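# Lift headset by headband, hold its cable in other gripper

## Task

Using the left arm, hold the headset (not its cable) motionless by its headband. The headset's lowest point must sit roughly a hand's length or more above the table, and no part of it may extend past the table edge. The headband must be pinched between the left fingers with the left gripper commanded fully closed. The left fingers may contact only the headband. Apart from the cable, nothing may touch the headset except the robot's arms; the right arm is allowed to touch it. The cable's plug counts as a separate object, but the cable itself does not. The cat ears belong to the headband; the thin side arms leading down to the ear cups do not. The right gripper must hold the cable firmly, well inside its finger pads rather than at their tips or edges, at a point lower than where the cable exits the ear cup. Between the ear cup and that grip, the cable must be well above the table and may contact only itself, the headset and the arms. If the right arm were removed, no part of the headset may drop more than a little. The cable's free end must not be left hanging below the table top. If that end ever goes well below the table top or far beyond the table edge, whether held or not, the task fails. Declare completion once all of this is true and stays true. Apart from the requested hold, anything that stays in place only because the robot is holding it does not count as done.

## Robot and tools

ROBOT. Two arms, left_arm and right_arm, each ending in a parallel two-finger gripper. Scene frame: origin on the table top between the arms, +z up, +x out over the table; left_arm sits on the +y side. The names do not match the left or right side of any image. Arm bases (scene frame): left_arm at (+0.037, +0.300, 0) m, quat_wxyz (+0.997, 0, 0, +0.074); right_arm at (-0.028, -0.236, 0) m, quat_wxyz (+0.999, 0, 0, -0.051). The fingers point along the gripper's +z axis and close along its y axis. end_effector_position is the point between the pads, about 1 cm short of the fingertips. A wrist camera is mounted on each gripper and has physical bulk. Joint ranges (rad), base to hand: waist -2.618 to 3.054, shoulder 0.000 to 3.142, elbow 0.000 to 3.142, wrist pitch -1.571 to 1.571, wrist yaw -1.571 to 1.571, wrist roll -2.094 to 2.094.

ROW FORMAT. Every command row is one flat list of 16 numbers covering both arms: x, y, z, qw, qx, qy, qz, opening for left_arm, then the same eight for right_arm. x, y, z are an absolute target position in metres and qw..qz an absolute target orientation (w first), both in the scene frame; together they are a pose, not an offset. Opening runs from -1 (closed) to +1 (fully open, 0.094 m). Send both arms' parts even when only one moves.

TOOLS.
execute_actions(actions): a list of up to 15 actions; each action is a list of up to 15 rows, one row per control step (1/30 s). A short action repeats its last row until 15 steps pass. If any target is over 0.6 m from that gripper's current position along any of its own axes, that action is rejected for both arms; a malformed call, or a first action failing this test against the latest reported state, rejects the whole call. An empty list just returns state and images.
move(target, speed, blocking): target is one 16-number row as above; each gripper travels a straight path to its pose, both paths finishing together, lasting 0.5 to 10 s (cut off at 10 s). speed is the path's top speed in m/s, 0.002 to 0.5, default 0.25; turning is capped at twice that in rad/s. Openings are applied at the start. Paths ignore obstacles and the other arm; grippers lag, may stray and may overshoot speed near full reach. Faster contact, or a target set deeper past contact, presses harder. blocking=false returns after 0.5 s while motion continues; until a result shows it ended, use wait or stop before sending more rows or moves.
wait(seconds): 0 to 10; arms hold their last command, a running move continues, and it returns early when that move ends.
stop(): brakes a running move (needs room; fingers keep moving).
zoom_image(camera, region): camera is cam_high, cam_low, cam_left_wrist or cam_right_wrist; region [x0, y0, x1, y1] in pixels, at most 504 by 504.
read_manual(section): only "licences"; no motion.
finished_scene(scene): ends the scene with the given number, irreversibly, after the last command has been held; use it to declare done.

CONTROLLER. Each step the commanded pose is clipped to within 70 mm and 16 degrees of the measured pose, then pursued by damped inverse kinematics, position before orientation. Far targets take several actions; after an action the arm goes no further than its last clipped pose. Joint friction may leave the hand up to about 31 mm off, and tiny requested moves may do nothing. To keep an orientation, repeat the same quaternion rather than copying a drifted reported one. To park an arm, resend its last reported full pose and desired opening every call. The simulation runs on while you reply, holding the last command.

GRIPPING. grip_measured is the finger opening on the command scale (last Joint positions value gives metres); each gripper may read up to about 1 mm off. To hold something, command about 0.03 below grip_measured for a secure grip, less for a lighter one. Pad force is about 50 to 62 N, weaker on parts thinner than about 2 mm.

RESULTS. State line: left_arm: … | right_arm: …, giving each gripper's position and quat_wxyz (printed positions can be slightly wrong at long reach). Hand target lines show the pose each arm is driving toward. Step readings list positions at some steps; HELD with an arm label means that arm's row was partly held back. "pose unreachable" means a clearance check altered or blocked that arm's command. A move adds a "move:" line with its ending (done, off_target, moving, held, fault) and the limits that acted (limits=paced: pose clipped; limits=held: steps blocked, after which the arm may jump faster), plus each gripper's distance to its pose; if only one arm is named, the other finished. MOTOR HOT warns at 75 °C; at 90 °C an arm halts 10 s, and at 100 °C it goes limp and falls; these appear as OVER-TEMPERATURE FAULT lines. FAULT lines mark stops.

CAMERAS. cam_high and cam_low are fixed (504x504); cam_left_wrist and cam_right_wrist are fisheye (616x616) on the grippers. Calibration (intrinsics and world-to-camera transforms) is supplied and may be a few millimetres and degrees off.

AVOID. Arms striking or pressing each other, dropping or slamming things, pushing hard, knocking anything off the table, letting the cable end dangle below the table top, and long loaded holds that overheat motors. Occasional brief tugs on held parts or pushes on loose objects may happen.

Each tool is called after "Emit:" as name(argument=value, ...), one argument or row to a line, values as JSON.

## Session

Emit:
execute_actions(
  actions=[],
)

Scene clock: 0.00 s.
left_arm: end_effector_position=(+0.5133, +0.6613, +0.3089) grip_measured=+1.000 end_effector_quat_wxyz=(+0.701, -0.255, +0.631, -0.213) | right_arm: end_effector_position=(+0.4221, +0.0896, +0.1523) grip_measured=+1.000 end_effector_quat_wxyz=(+0.288, -0.253, +0.904, +0.188)
Joint positions: left_arm=[ 0.7    2.053  1.58   0.574  0.756 -0.748  0.094] | right_arm=[ 0.673  2.079  1.827 -0.635 -0.179  0.09   0.094]
Joint velocities: left_arm=[-0.007 -0.007 -0.002 -0.037 -0.081 -0.007  0.   ] | right_arm=[-0.007 -0.002  0.012  0.037  0.051 -0.007  0.   ]
Motor temperatures (°C, as the motors report them): left_arm=[18 25 27 24 22 21] | right_arm=[22 28 24 24 21 20]
Hand target (left_arm): +0.513, +0.661, +0.309; +0.701, -0.255, +0.631, -0.213
Hand target (right_arm): +0.422, +0.090, +0.152; +0.288, -0.253, +0.904, +0.188
camera_calibration (this result's frames):
cam_left_wrist: T_world_to_cam=[[0.0428655, -0.600277, 0.798642, 0.14056], [-0.576144, -0.667923, -0.471102, 0.913769], [0.816223, -0.439939, -0.374477, 0.0932343], [0, 0, 0, 1]] pos_world=[0.444338, 0.73572, 0.353136]
cam_right_wrist: T_world_to_cam=[[0.458179, -0.865218, -0.203642, -0.0928432], [-0.888766, -0.449268, -0.0908423, 0.467634], [-0.0128914, 0.222612, -0.974822, 0.259722], [0, 0, 0, 1]] pos_world=[0.461505, 0.0719465, 0.276757]

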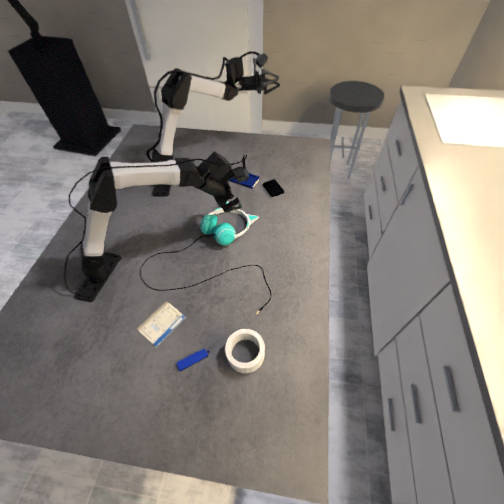

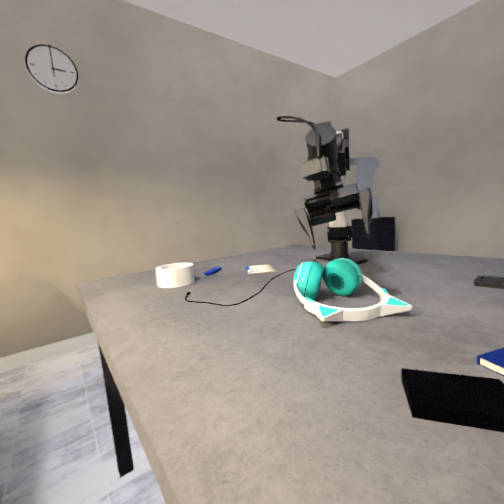

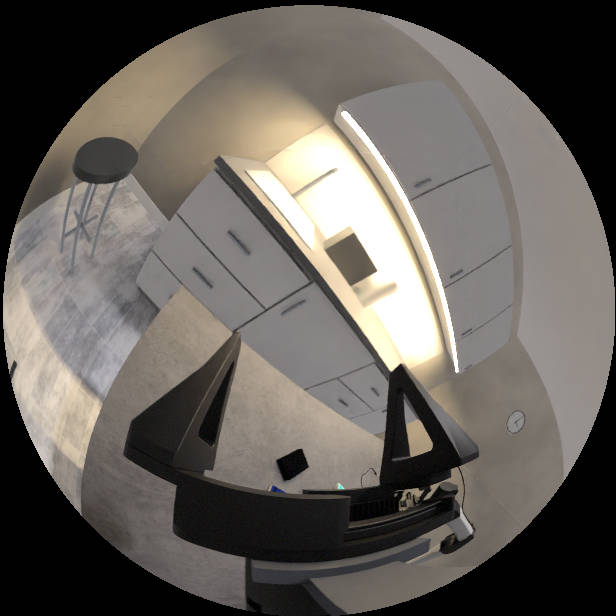

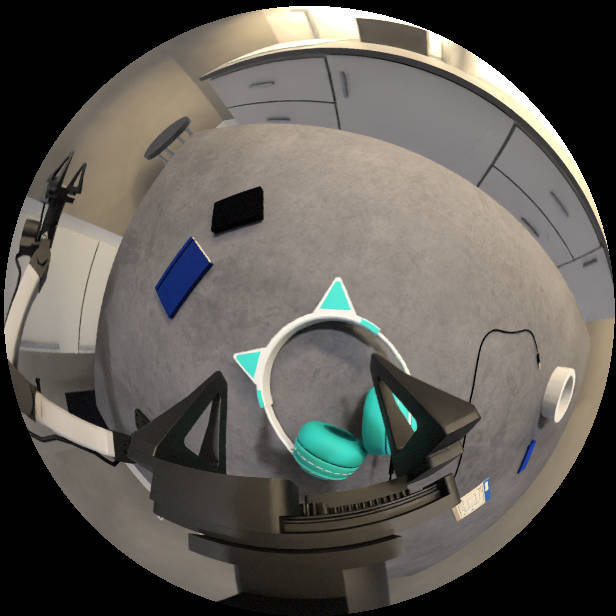

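Move the right arm out of the way first, then look.

Emit:
move(
  target=[0.45,0.25,0.25,0,0.415,0.910,0,1,0.25,-0.15,0.2,0.690,-0.153,0.690,0.153,1],
)

Emit:
zoom_image(
  camera="cam_high",
  region=[170, 170, 290, 260],
)

Scene clock: 8.03 s.
left_arm: end_effector_position=(+0.4560, +0.2489, +0.2563) grip_measured=+1.000 end_effector_quat_wxyz=(+0.158, +0.414, +0.895, +0.050) | right_arm: end_effector_position=(+0.2512, -0.1466, +0.1953) grip_measured=+1.000 end_effector_quat_wxyz=(+0.679, -0.155, +0.700, +0.156)
Joint positions: left_arm=[-0.268  1.994  2.316 -1.561  0.002  0.745  0.094] | right_arm=[ 0.226  0.637  0.123  0.484 -0.319 -0.001  0.094]
Joint velocities: left_arm=[ 0.022 -0.002  0.002 -0.007 -0.11   0.007  0.   ] | right_arm=[ 0.022 -0.012  0.022 -0.007  0.007  0.022  0.   ]
Motor temperatures (°C, as the motors report them): left_arm=[18 28 28 25 22 21] | right_arm=[22 29 25 26 21 20]
Hand target (left_arm): +0.448, +0.249, +0.253; +0.143, +0.420, +0.895, +0.052
Hand target (right_arm): +0.249, -0.148, +0.199; +0.690, -0.153, +0.690, +0.156
Off the commanded pose (left_arm): 0.009 m, 19 deg; orientation clipped at the last step of the last action.
Off the commanded pose (right_arm): 0.006 m, 2 deg.
joint sent to its limit (left arm) — the command would take joint 4 (wrist pitch) past its lower limit, so that joint was sent only as far as its limit.
move: off_target (left_arm); limits=paced
camera_calibration (this result's frames):
cam_left_wrist: T_world_to_cam=[[-0.540458, -0.817364, -0.199552, 0.513356], [-0.803524, 0.431085, 0.410506, 0.184713], [-0.249509, 0.382206, -0.889755, 0.352315], [0, 0, 0, 1]] pos_world=[0.513775, 0.205314, 0.34009]
cam_right_wrist: T_world_to_cam=[[0.35996, -0.926518, -0.109513, -0.212798], [-0.553963, -0.117805, -0.824164, 0.321219], [0.750702, 0.357332, -0.555662, 0.0979738], [0, 0, 0, 1]] pos_world=[0.180993, -0.194329, 0.295873]

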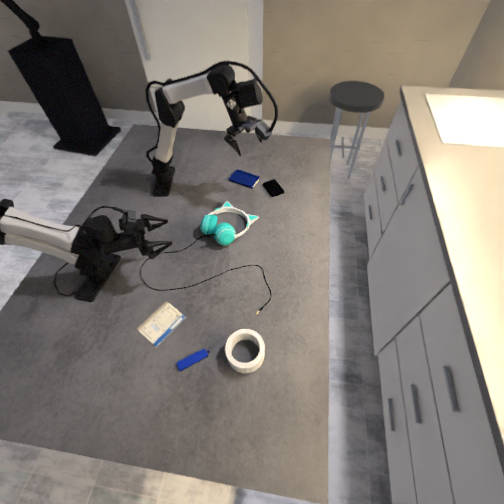

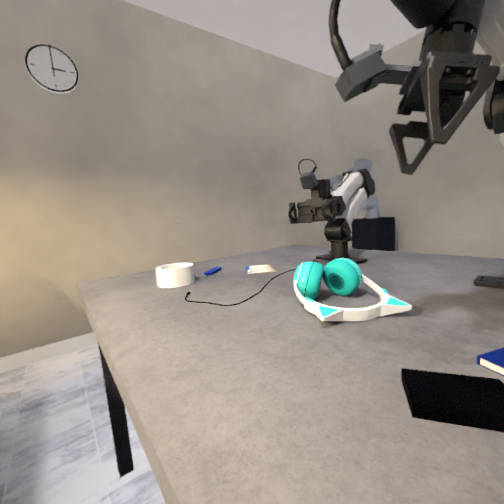

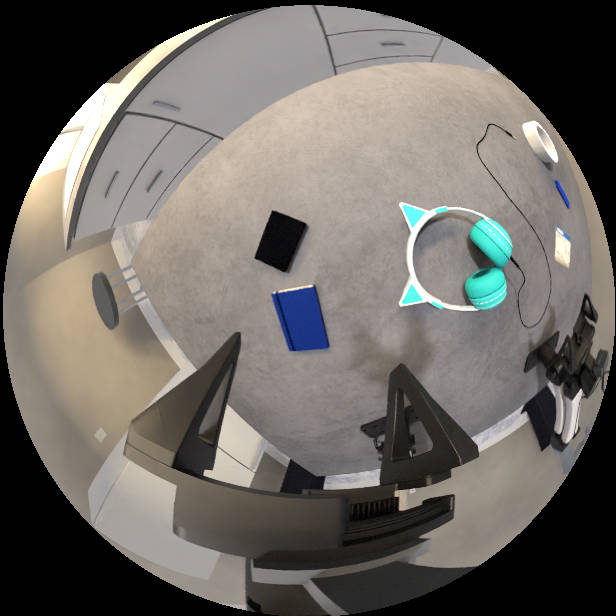

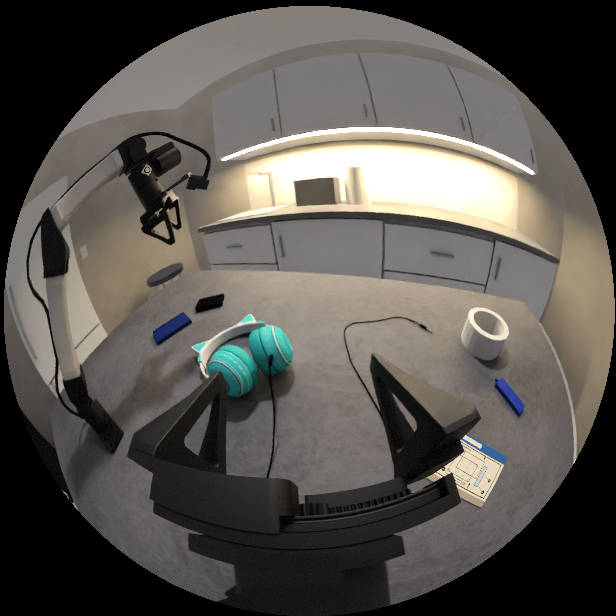

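Region (170, 170, 290, 260) of cam_high's 504x504 image, scaled by 4.200, with more detail than that image has; it fills the top 378 rows of this view, and the rest is white.

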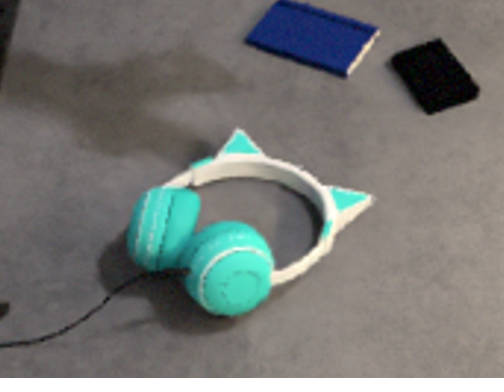

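Emit:
move(
  target=[0.4365,0.119,0.06,0,0.242,0.970,0,1,0.25,-0.15,0.2,0.690,-0.153,0.690,0.153,1],
  speed=0.15,
)

Emit:
zoom_image(
  camera="cam_high",
  region=[170, 170, 290, 260],
)

Scene clock: 16.53 s.
left_arm: end_effector_position=(+0.4354, +0.1245, +0.0673) grip_measured=+1.000 end_effector_quat_wxyz=(+0.005, +0.247, +0.969, +0.007) | right_arm: end_effector_position=(+0.2515, -0.1479, +0.1947) grip_measured=+1.000 end_effector_quat_wxyz=(+0.679, -0.154, +0.701, +0.155)
Joint positions: left_arm=[-0.568  2.23   1.953 -1.288 -0.015  0.078  0.094] | right_arm=[ 0.218  0.637  0.123  0.482 -0.324 -0.001  0.094]
Joint velocities: left_arm=[ 0.007 -0.012 -0.002 -0.037  0.022 -0.066  0.   ] | right_arm=[-0.012  0.007  0.007  0.037  0.066  0.037  0.   ]
Motor temperatures (°C, as the motors report them): left_arm=[18 30 28 25 22 21] | right_arm=[22 29 25 27 21 20]
Hand target (left_arm): +0.434, +0.121, +0.061; +0.002, +0.244, +0.970, +0.002
Hand target (right_arm): +0.250, -0.150, +0.200; +0.690, -0.153, +0.691, +0.153
Off the commanded pose (left_arm): 0.009 m, 1 deg.
Off the commanded pose (right_arm): 0.006 m, 2 deg.
move: done
camera_calibration (this result's frames):
cam_left_wrist: T_world_to_cam=[[-0.250422, -0.966219, -0.0609123, 0.245771], [-0.737374, 0.149584, 0.658714, 0.288955], [-0.627351, 0.209872, -0.749923, 0.403118], [0, 0, 0, 1]] pos_world=[0.527511, 0.109642, 0.126939]
cam_right_wrist: T_world_to_cam=[[0.357231, -0.92749, -0.110221, -0.213542], [-0.556163, -0.116422, -0.822878, 0.321289], [0.750379, 0.355258, -0.557425, 0.0980603], [0, 0, 0, 1]] pos_world=[0.18139, -0.195489, 0.295506]

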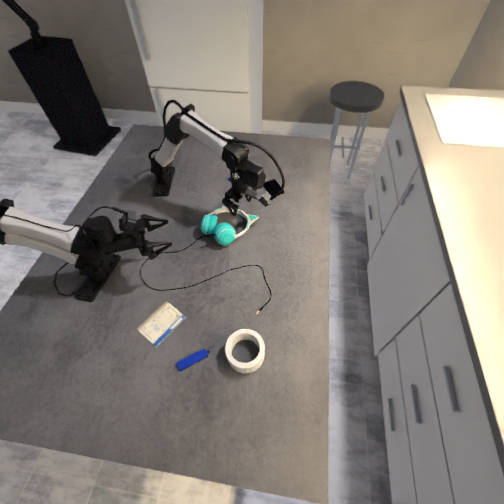

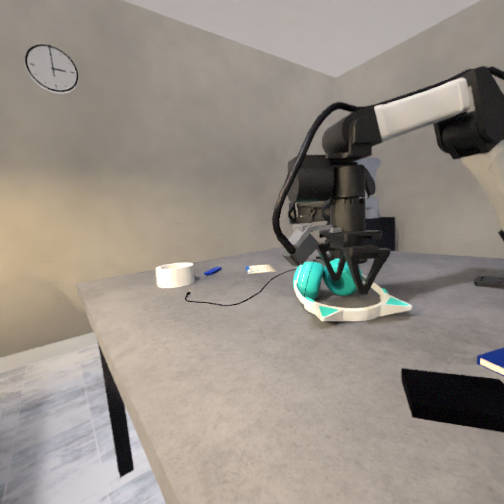

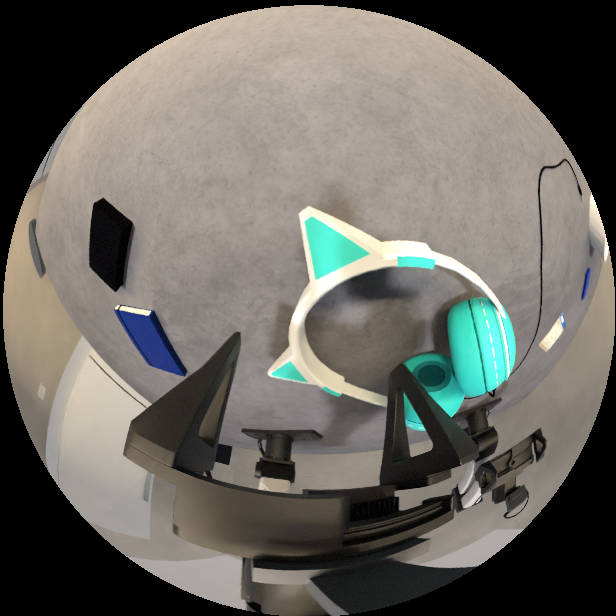

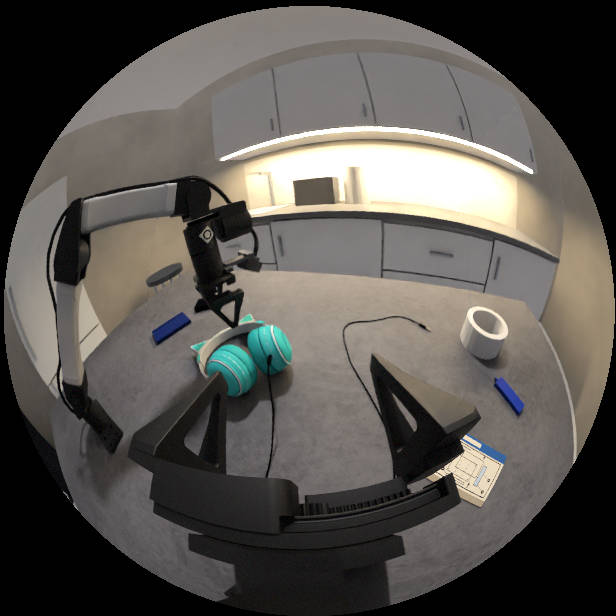

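Region (170, 170, 290, 260) of cam_high's 504x504 image, scaled by 4.200, with more detail than that image has; it fills the top 378 rows of this view, and the rest is white.

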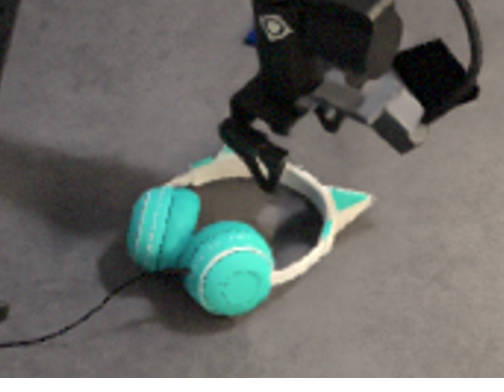

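Emit:
execute_actions(
  actions=[
    [[0.4365,0.119,0.015,0,0.242,0.970,0,1,0.25,-0.15,0.2,0.690,-0.153,0.690,0.153,1]],
    [[0.4365,0.119,0.015,0,0.242,0.970,0,1,0.25,-0.15,0.2,0.690,-0.153,0.690,0.153,1]],
    [[0.4365,0.119,0.015,0,0.242,0.970,0,-1,0.25,-0.15,0.2,0.690,-0.153,0.690,0.153,1]],
    [[0.4365,0.119,0.015,0,0.242,0.970,0,-1,0.25,-0.15,0.2,0.690,-0.153,0.690,0.153,1]],
  ],
)

Scene clock: 22.33 s.
left_arm: end_effector_position=(+0.4361, +0.1174, +0.0176) grip_measured=-0.825 end_effector_quat_wxyz=(-0.001, +0.243, +0.970, -0.008) | right_arm: end_effector_position=(+0.2515, -0.1479, +0.1947) grip_measured=+1.000 end_effector_quat_wxyz=(+0.679, -0.154, +0.701, +0.155)
Joint positions: left_arm=[-0.571  2.277  1.834 -1.126  0.015  0.068  0.008] | right_arm=[ 0.218  0.637  0.123  0.482 -0.324 -0.001  0.094]
Joint velocities: left_arm=[-0.012  0.002 -0.002  0.051  0.037  0.051 -0.001] | right_arm=[-0.027  0.007  0.012  0.007  0.051  0.007  0.   ]
Motor temperatures (°C, as the motors report them): left_arm=[18 32 28 25 22 21] | right_arm=[22 28 25 28 21 20]
Hand target (left_arm): +0.436, +0.119, +0.015; -0.000, +0.242, +0.970, -0.000
Hand target (right_arm): +0.250, -0.150, +0.200; +0.690, -0.153, +0.690, +0.153
Off the commanded pose (left_arm): 0.003 m, 1 deg.
Off the commanded pose (right_arm): 0.006 m, 2 deg.
Step readings (end_effector_position; steps 1 to 15: 1st action; 16 to 30: 2nd action; 31 to 45: 3rd action; 46 to 60: 4th action):
0: left_arm (+0.4356, +0.1244, +0.0673) | right_arm (+0.2515, -0.1479, +0.1947)
1: left_arm (+0.4361, +0.1241, +0.0628) | right_arm (+0.2515, -0.1479, +0.1947)
2: left_arm (+0.4361, +0.1240, +0.0571) | right_arm (+0.2515, -0.1479, +0.1947)
4: left_arm (+0.4316, +0.1258, +0.0407) | right_arm (+0.2515, -0.1479, +0.1947)
8: left_arm (+0.4289, +0.1267, +0.0189) | right_arm (+0.2515, -0.1479, +0.1947)
15: left_arm (+0.4349, +0.1239, +0.0173) | right_arm (+0.2515, -0.1479, +0.1947)
16: left_arm (+0.4354, +0.1237, +0.0173) | right_arm (+0.2515, -0.1479, +0.1947)
17: left_arm (+0.4356, +0.1236, +0.0173) | right_arm (+0.2515, -0.1479, +0.1947)
19: left_arm (+0.4357, +0.1235, +0.0173) | right_arm (+0.2515, -0.1479, +0.1947)
23: left_arm (+0.4360, +0.1234, +0.0173) | right_arm (+0.2515, -0.1479, +0.1947)
30: left_arm (+0.4362, +0.1233, +0.0173) | right_arm (+0.2515, -0.1479, +0.1947)
31: left_arm (+0.4362, +0.1233, +0.0173) | right_arm (+0.2515, -0.1479, +0.1947)
32: left_arm (+0.4362, +0.1233, +0.0173) | right_arm (+0.2515, -0.1479, +0.1947)
34: left_arm (+0.4362, +0.1233, +0.0173) | right_arm (+0.2515, -0.1479, +0.1947)
38: left_arm (+0.4307, +0.1223, +0.0174) | right_arm (+0.2515, -0.1479, +0.1947)
45: left_arm (+0.4361, +0.1174, +0.0176) | right_arm (+0.2515, -0.1479, +0.1947)
46: left_arm (+0.4361, +0.1174, +0.0176) | right_arm (+0.2515, -0.1479, +0.1947)
47: left_arm (+0.4361, +0.1174, +0.0176) | right_arm (+0.2515, -0.1479, +0.1947)
49: left_arm (+0.4361, +0.1174, +0.0176) | right_arm (+0.2515, -0.1479, +0.1947)
53: left_arm (+0.4361, +0.1174, +0.0176) | right_arm (+0.2515, -0.1479, +0.1947)
60: end_effector_position above
camera_calibration (this result's frames):
cam_left_wrist: T_world_to_cam=[[-0.243574, -0.969352, -0.0320629, 0.232946], [-0.727399, 0.160711, 0.66713, 0.317423], [-0.641531, 0.185818, -0.744251, 0.37672], [0, 0, 0, 1]] pos_world=[0.52931, 0.104793, 0.0760807]
cam_right_wrist: T_world_to_cam=[[0.357584, -0.927352, -0.110233, -0.213543], [-0.55612, -0.116624, -0.822879, 0.32124], [0.750243, 0.355551, -0.557422, 0.0981375], [0, 0, 0, 1]] pos_world=[0.18138, -0.195458, 0.295506]

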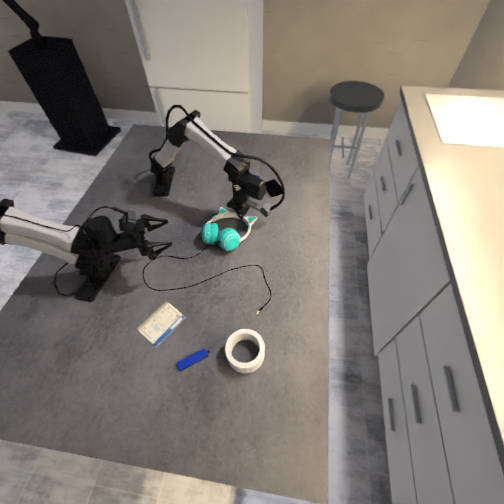

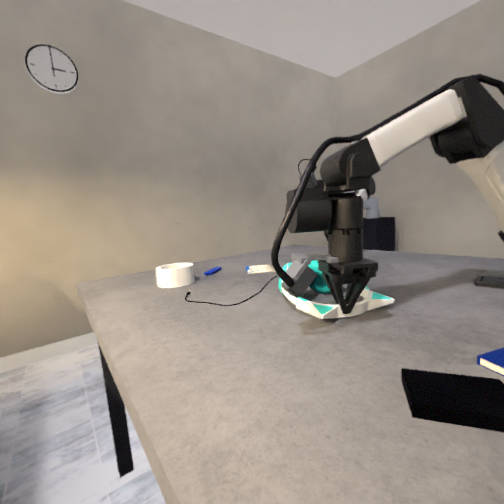

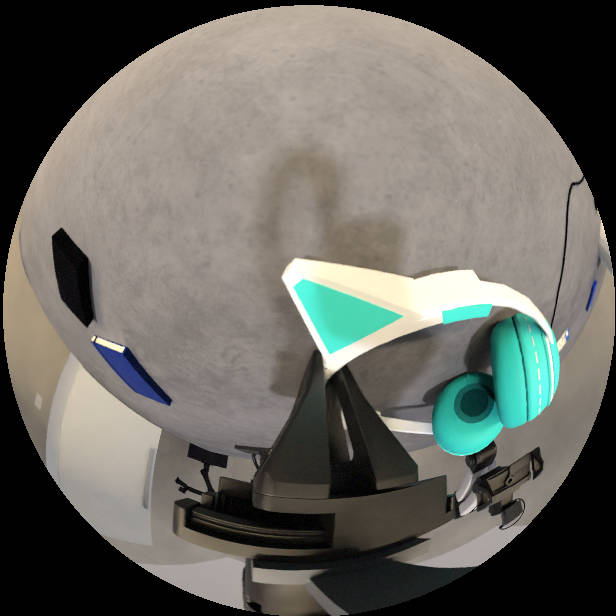

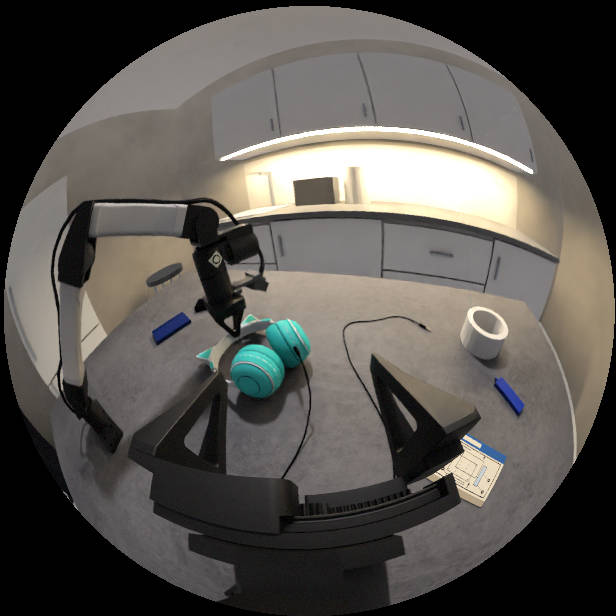

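Gripped (0.008). Lift.

Emit:
move(
  target=[0.42,0.12,0.32,0,0.242,0.970,0,-1,0.25,-0.15,0.2,0.690,-0.153,0.690,0.153,1],
  speed=0.15,
)

Scene clock: 27.87 s.
left_arm: end_effector_position=(+0.4288, +0.1234, +0.3060) grip_measured=-0.834 end_effector_quat_wxyz=(+0.240, +0.239, +0.941, -0.025) | right_arm: end_effector_position=(+0.2515, -0.1479, +0.1946) grip_measured=+1.000 end_effector_quat_wxyz=(+0.679, -0.154, +0.701, +0.155)
Joint positions: left_arm=[-0.587  1.988  2.478 -1.575 -0.041  0.068  0.008] | right_arm=[ 0.218  0.637  0.123  0.481 -0.324 -0.001  0.094]
Joint velocities: left_arm=[-0.012  0.002  0.007  0.037 -0.022  0.007 -0.   ] | right_arm=[ 0.002 -0.002 -0.007 -0.051  0.037  0.022  0.   ]
Motor temperatures (°C, as the motors report them): left_arm=[18 34 29 25 22 21] | right_arm=[22 28 26 29 21 20]
Hand target (left_arm): +0.424, +0.118, +0.318; +0.255, +0.237, +0.937, -0.038
Hand target (right_arm): +0.250, -0.150, +0.200; +0.690, -0.153, +0.690, +0.153
Off the commanded pose (left_arm): 0.017 m, 28 deg; orientation clipped at the last step of the last action.
Off the commanded pose (right_arm): 0.006 m, 2 deg.
joint sent to its limit (left arm) — the command would take joint 4 (wrist pitch) past its lower limit, so that joint was sent only as far as its limit.
move: off_target (left_arm); limits=paced
camera_calibration (this result's frames):
cam_left_wrist: T_world_to_cam=[[-0.239417, -0.970905, 0.00485543, 0.233359], [-0.941812, 0.233453, 0.241848, 0.331884], [-0.235945, 0.0533296, -0.970302, 0.497124], [0, 0, 0, 1]] pos_world=[0.485736, 0.122579, 0.400963]
cam_right_wrist: T_world_to_cam=[[0.357543, -0.927357, -0.110327, -0.213524], [-0.556431, -0.116661, -0.822663, 0.321195], [0.750032, 0.355527, -0.557722, 0.0981973], [0, 0, 0, 1]] pos_world=[0.181416, -0.195454, 0.295445]

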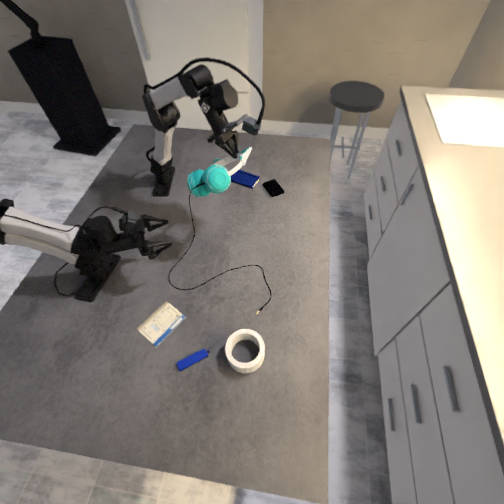

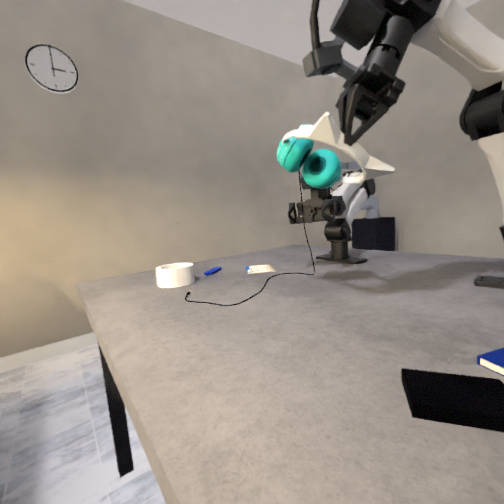

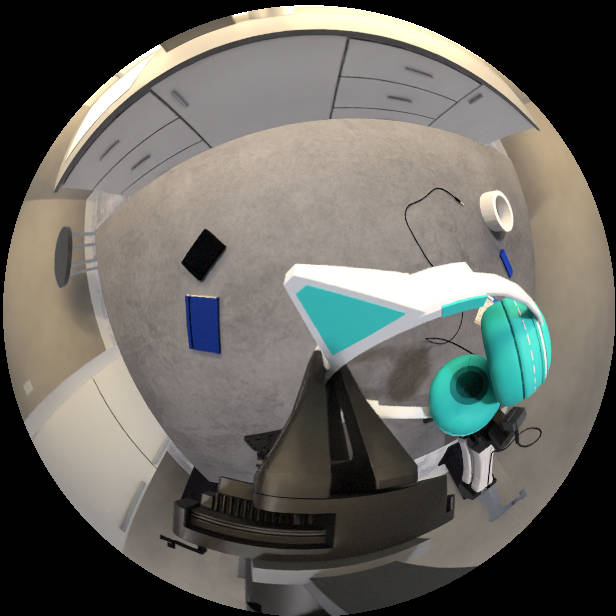

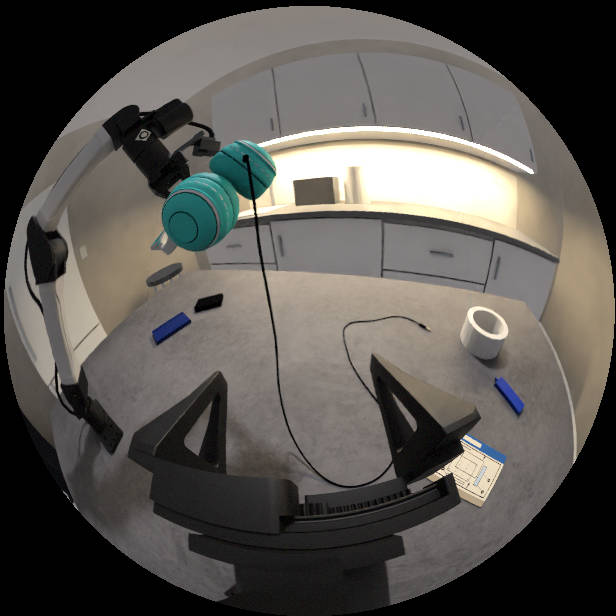

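Emit:
move(
  target=[0.42,0.12,0.32,0,0.242,0.970,0,-1,0.32,-0.09,0.15,0.690,-0.153,0.690,0.153,1],
  speed=0.12,
)

Scene clock: 33.67 s.
left_arm: end_effector_position=(+0.4299, +0.1257, +0.3061) grip_measured=-0.834 end_effector_quat_wxyz=(+0.242, +0.241, +0.940, -0.017) | right_arm: end_effector_position=(+0.3156, -0.0949, +0.1370) grip_measured=+1.000 end_effector_quat_wxyz=(+0.675, -0.154, +0.706, +0.149)
Joint positions: left_arm=[-0.587  1.988  2.478 -1.575 -0.056  0.075  0.008] | right_arm=[ 0.453  1.574  0.191  1.339 -0.082 -0.001  0.094]
Joint velocities: left_arm=[ 0.017 -0.002  0.007  0.022  0.022  0.007 -0.001] | right_arm=[-0.007  0.002  0.002  0.051 -0.051 -0.007  0.   ]
Motor temperatures (°C, as the motors report them): left_arm=[18 34 30 25 22 21] | right_arm=[22 27 26 29 21 20]
Hand target (left_arm): +0.420, +0.120, +0.319; +0.254, +0.241, +0.936, -0.034
Hand target (right_arm): +0.321, -0.090, +0.149; +0.690, -0.153, +0.691, +0.153
Off the commanded pose (left_arm): 0.018 m, 28 deg; orientation clipped at the last step of the last action.
Off the commanded pose (right_arm): 0.015 m, 3 deg.
joint sent to its limit (left arm) — the command would take joint 4 (wrist pitch) past its lower limit, so that joint was sent only as far as its limit.
move: off_target (left_arm, right_arm); limits=paced
camera_calibration (this result's frames):
cam_left_wrist: T_world_to_cam=[[-0.239356, -0.970866, -0.011273, 0.240715], [-0.943419, 0.229814, 0.239054, 0.33428], [-0.229499, 0.0678543, -0.970941, 0.492944], [0, 0, 0, 1]] pos_world=[0.486113, 0.123431, 0.401422]
cam_right_wrist: T_world_to_cam=[[0.349588, -0.931257, -0.102706, -0.192586], [-0.565212, -0.1222, -0.815844, 0.316981], [0.74721, 0.34326, -0.569078, 0.000445993], [0, 0, 0, 1]] pos_world=[0.246154, -0.140765, 0.239081]

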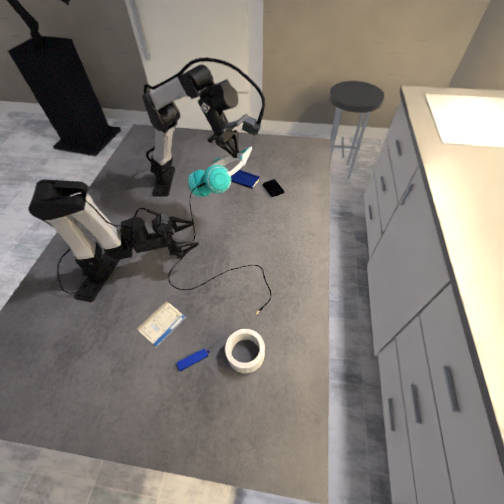

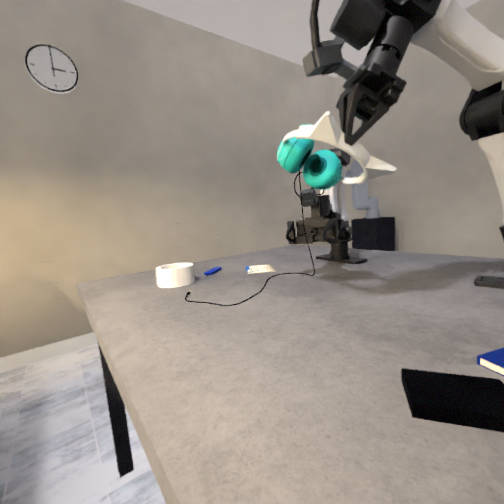

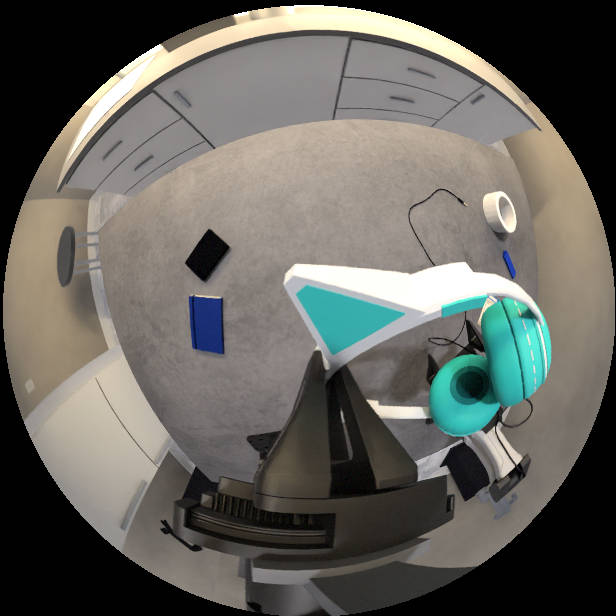

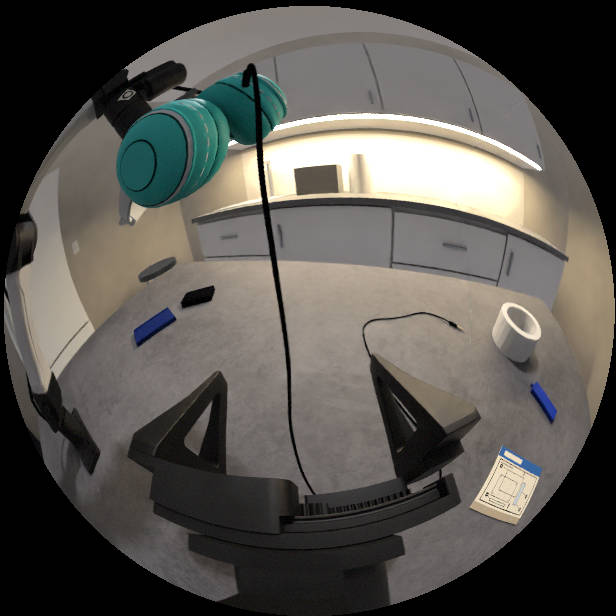

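The cable seems to pass between the fingers. Advance a bit and close.

Emit:
execute_actions(
  actions=[
    [[0.42,0.12,0.32,0,0.242,0.970,0,-1,0.345,-0.078,0.15,0.690,-0.153,0.690,0.153,1]],
    [[0.42,0.12,0.32,0,0.242,0.970,0,-1,0.345,-0.078,0.15,0.690,-0.153,0.690,0.153,1]],
    [[0.42,0.12,0.32,0,0.242,0.970,0,-1,0.345,-0.078,0.15,0.690,-0.153,0.690,0.153,-1]],
    [[0.42,0.12,0.32,0,0.242,0.970,0,-1,0.345,-0.078,0.15,0.690,-0.153,0.690,0.153,-1]],
  ],
)

Scene clock: 40.23 s.
left_arm: end_effector_position=(+0.4299, +0.1257, +0.3061) grip_measured=-0.834 end_effector_quat_wxyz=(+0.242, +0.241, +0.940, -0.017) | right_arm: end_effector_position=(+0.3404, -0.0828, +0.1432) grip_measured=-0.979 end_effector_quat_wxyz=(+0.682, -0.153, +0.699, +0.150)
Joint positions: left_arm=[-0.587  1.988  2.478 -1.575 -0.056  0.075  0.008] | right_arm=[ 0.466  1.661  0.297  1.34  -0.068 -0.001  0.001]
Joint velocities: left_arm=[-0.002  0.007  0.007  0.007 -0.007  0.007  0.   ] | right_arm=[ 0.002  0.017  0.007  0.037  0.066 -0.007  0.   ]
Motor temperatures (°C, as the motors report them): left_arm=[19 35 30 26 22 21] | right_arm=[22 27 26 30 21 20]
Hand target (left_arm): +0.420, +0.120, +0.319; +0.254, +0.241, +0.936, -0.034
Hand target (right_arm): +0.345, -0.078, +0.150; +0.690, -0.153, +0.690, +0.153
Off the commanded pose (left_arm): 0.018 m, 28 deg; orientation clipped at the last step of the last action.
Off the commanded pose (right_arm): 0.010 m, 1 deg.
joint sent to its limit (left arm) — the command would take joint 4 (wrist pitch) past its lower limit, so that joint was sent only as far as its limit.
Step readings (end_effector_position; steps 1 to 15: 1st action; 16 to 30: 2nd action; 31 to 45: 3rd action; 46 to 60: 4th action):
0: left_arm (+0.4299, +0.1257, +0.3061) | right_arm (+0.3157, -0.0950, +0.1374)
1: left_arm (+0.4299, +0.1257, +0.3061) | right_arm (+0.3184, -0.0935, +0.1380)
2: left_arm (+0.4299, +0.1257, +0.3061) | right_arm (+0.3246, -0.0900, +0.1395)
4: left_arm (+0.4299, +0.1257, +0.3061) | right_arm (+0.3352, -0.0841, +0.1428)
8: left_arm (+0.4299, +0.1257, +0.3061) | right_arm (+0.3401, -0.0822, +0.1435)
15: left_arm (+0.4299, +0.1257, +0.3061) | right_arm (+0.3402, -0.0825, +0.1432)
16: left_arm (+0.4299, +0.1257, +0.3061) | right_arm (+0.3403, -0.0825, +0.1432)
17: left_arm (+0.4299, +0.1257, +0.3061) | right_arm (+0.3403, -0.0826, +0.1432)
19: left_arm (+0.4299, +0.1257, +0.3061) | right_arm (+0.3403, -0.0826, +0.1432)
23: left_arm (+0.4299, +0.1257, +0.3061) | right_arm (+0.3404, -0.0827, +0.1432)
30: left_arm (+0.4299, +0.1257, +0.3061) | right_arm (+0.3404, -0.0828, +0.1432)
31: left_arm (+0.4299, +0.1257, +0.3061) | right_arm (+0.3404, -0.0828, +0.1432)
32: left_arm (+0.4299, +0.1257, +0.3061) | right_arm (+0.3404, -0.0828, +0.1432)
34: left_arm (+0.4299, +0.1257, +0.3061) | right_arm (+0.3404, -0.0828, +0.1432)
38: left_arm (+0.4299, +0.1257, +0.3061) | right_arm (+0.3404, -0.0828, +0.1432)
45: left_arm (+0.4299, +0.1257, +0.3061) | right_arm (+0.3404, -0.0828, +0.1432)
46: left_arm (+0.4299, +0.1257, +0.3061) | right_arm (+0.3404, -0.0828, +0.1432)
47: left_arm (+0.4299, +0.1257, +0.3061) | right_arm (+0.3404, -0.0828, +0.1432)
49: left_arm (+0.4299, +0.1257, +0.3061) | right_arm (+0.3404, -0.0828, +0.1432)
53: left_arm (+0.4299, +0.1257, +0.3061) | right_arm (+0.3404, -0.0828, +0.1432)
60: end_effector_position above
camera_calibration (this result's frames):
cam_left_wrist: T_world_to_cam=[[-0.239356, -0.970866, -0.011273, 0.240715], [-0.943419, 0.229814, 0.239054, 0.33428], [-0.229499, 0.0678543, -0.970941, 0.492944], [0, 0, 0, 1]] pos_world=[0.486113, 0.123431, 0.401422]
cam_right_wrist: T_world_to_cam=[[0.351269, -0.930679, -0.102205, -0.189905], [-0.548976, -0.116304, -0.827707, 0.334139], [0.758443, 0.346856, -0.551774, -0.0247367], [0, 0, 0, 1]] pos_world=[0.268903, -0.129299, 0.243511]

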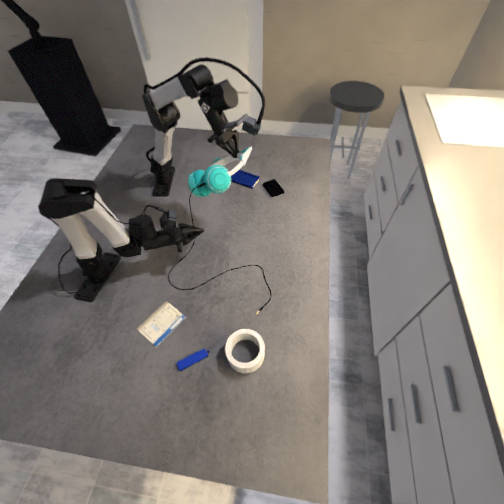

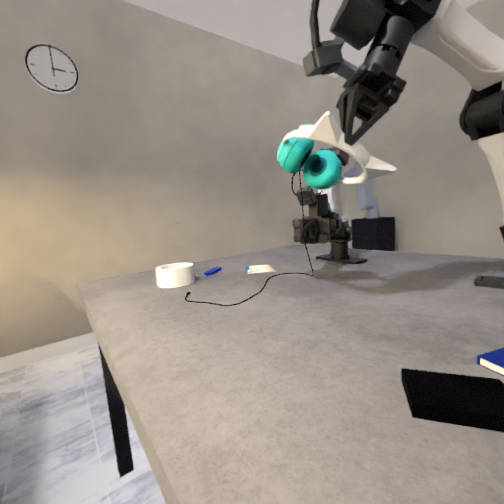

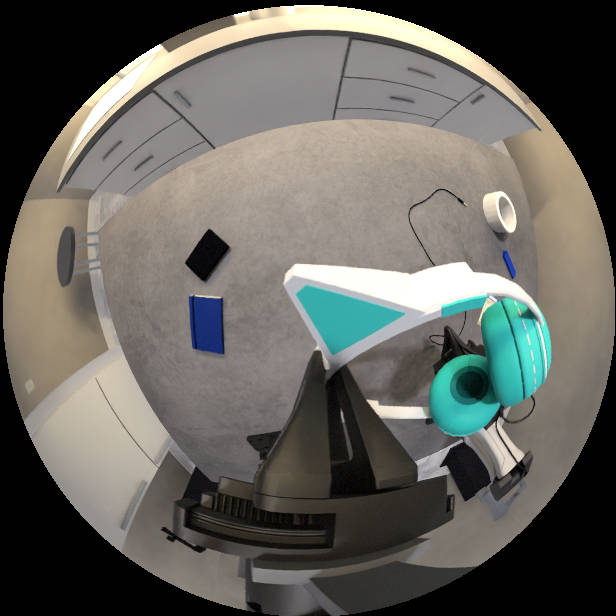

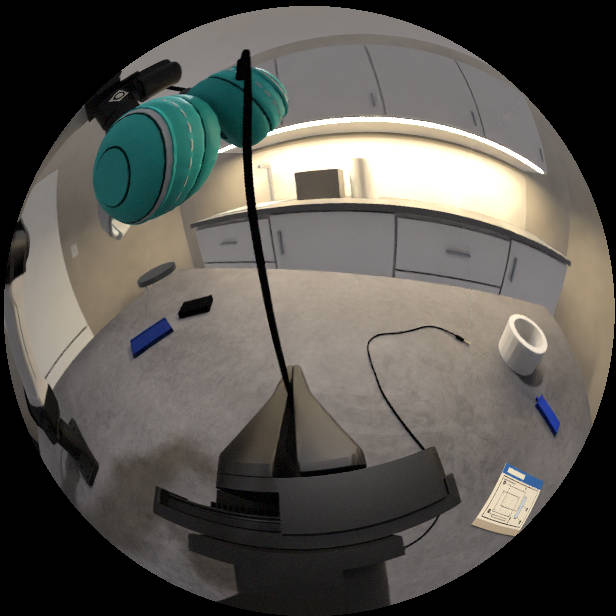

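Cable is gripped within the fingers. Done.

Emit:
finished_scene(
  scene=2,
)

The scene is finished: the task was done.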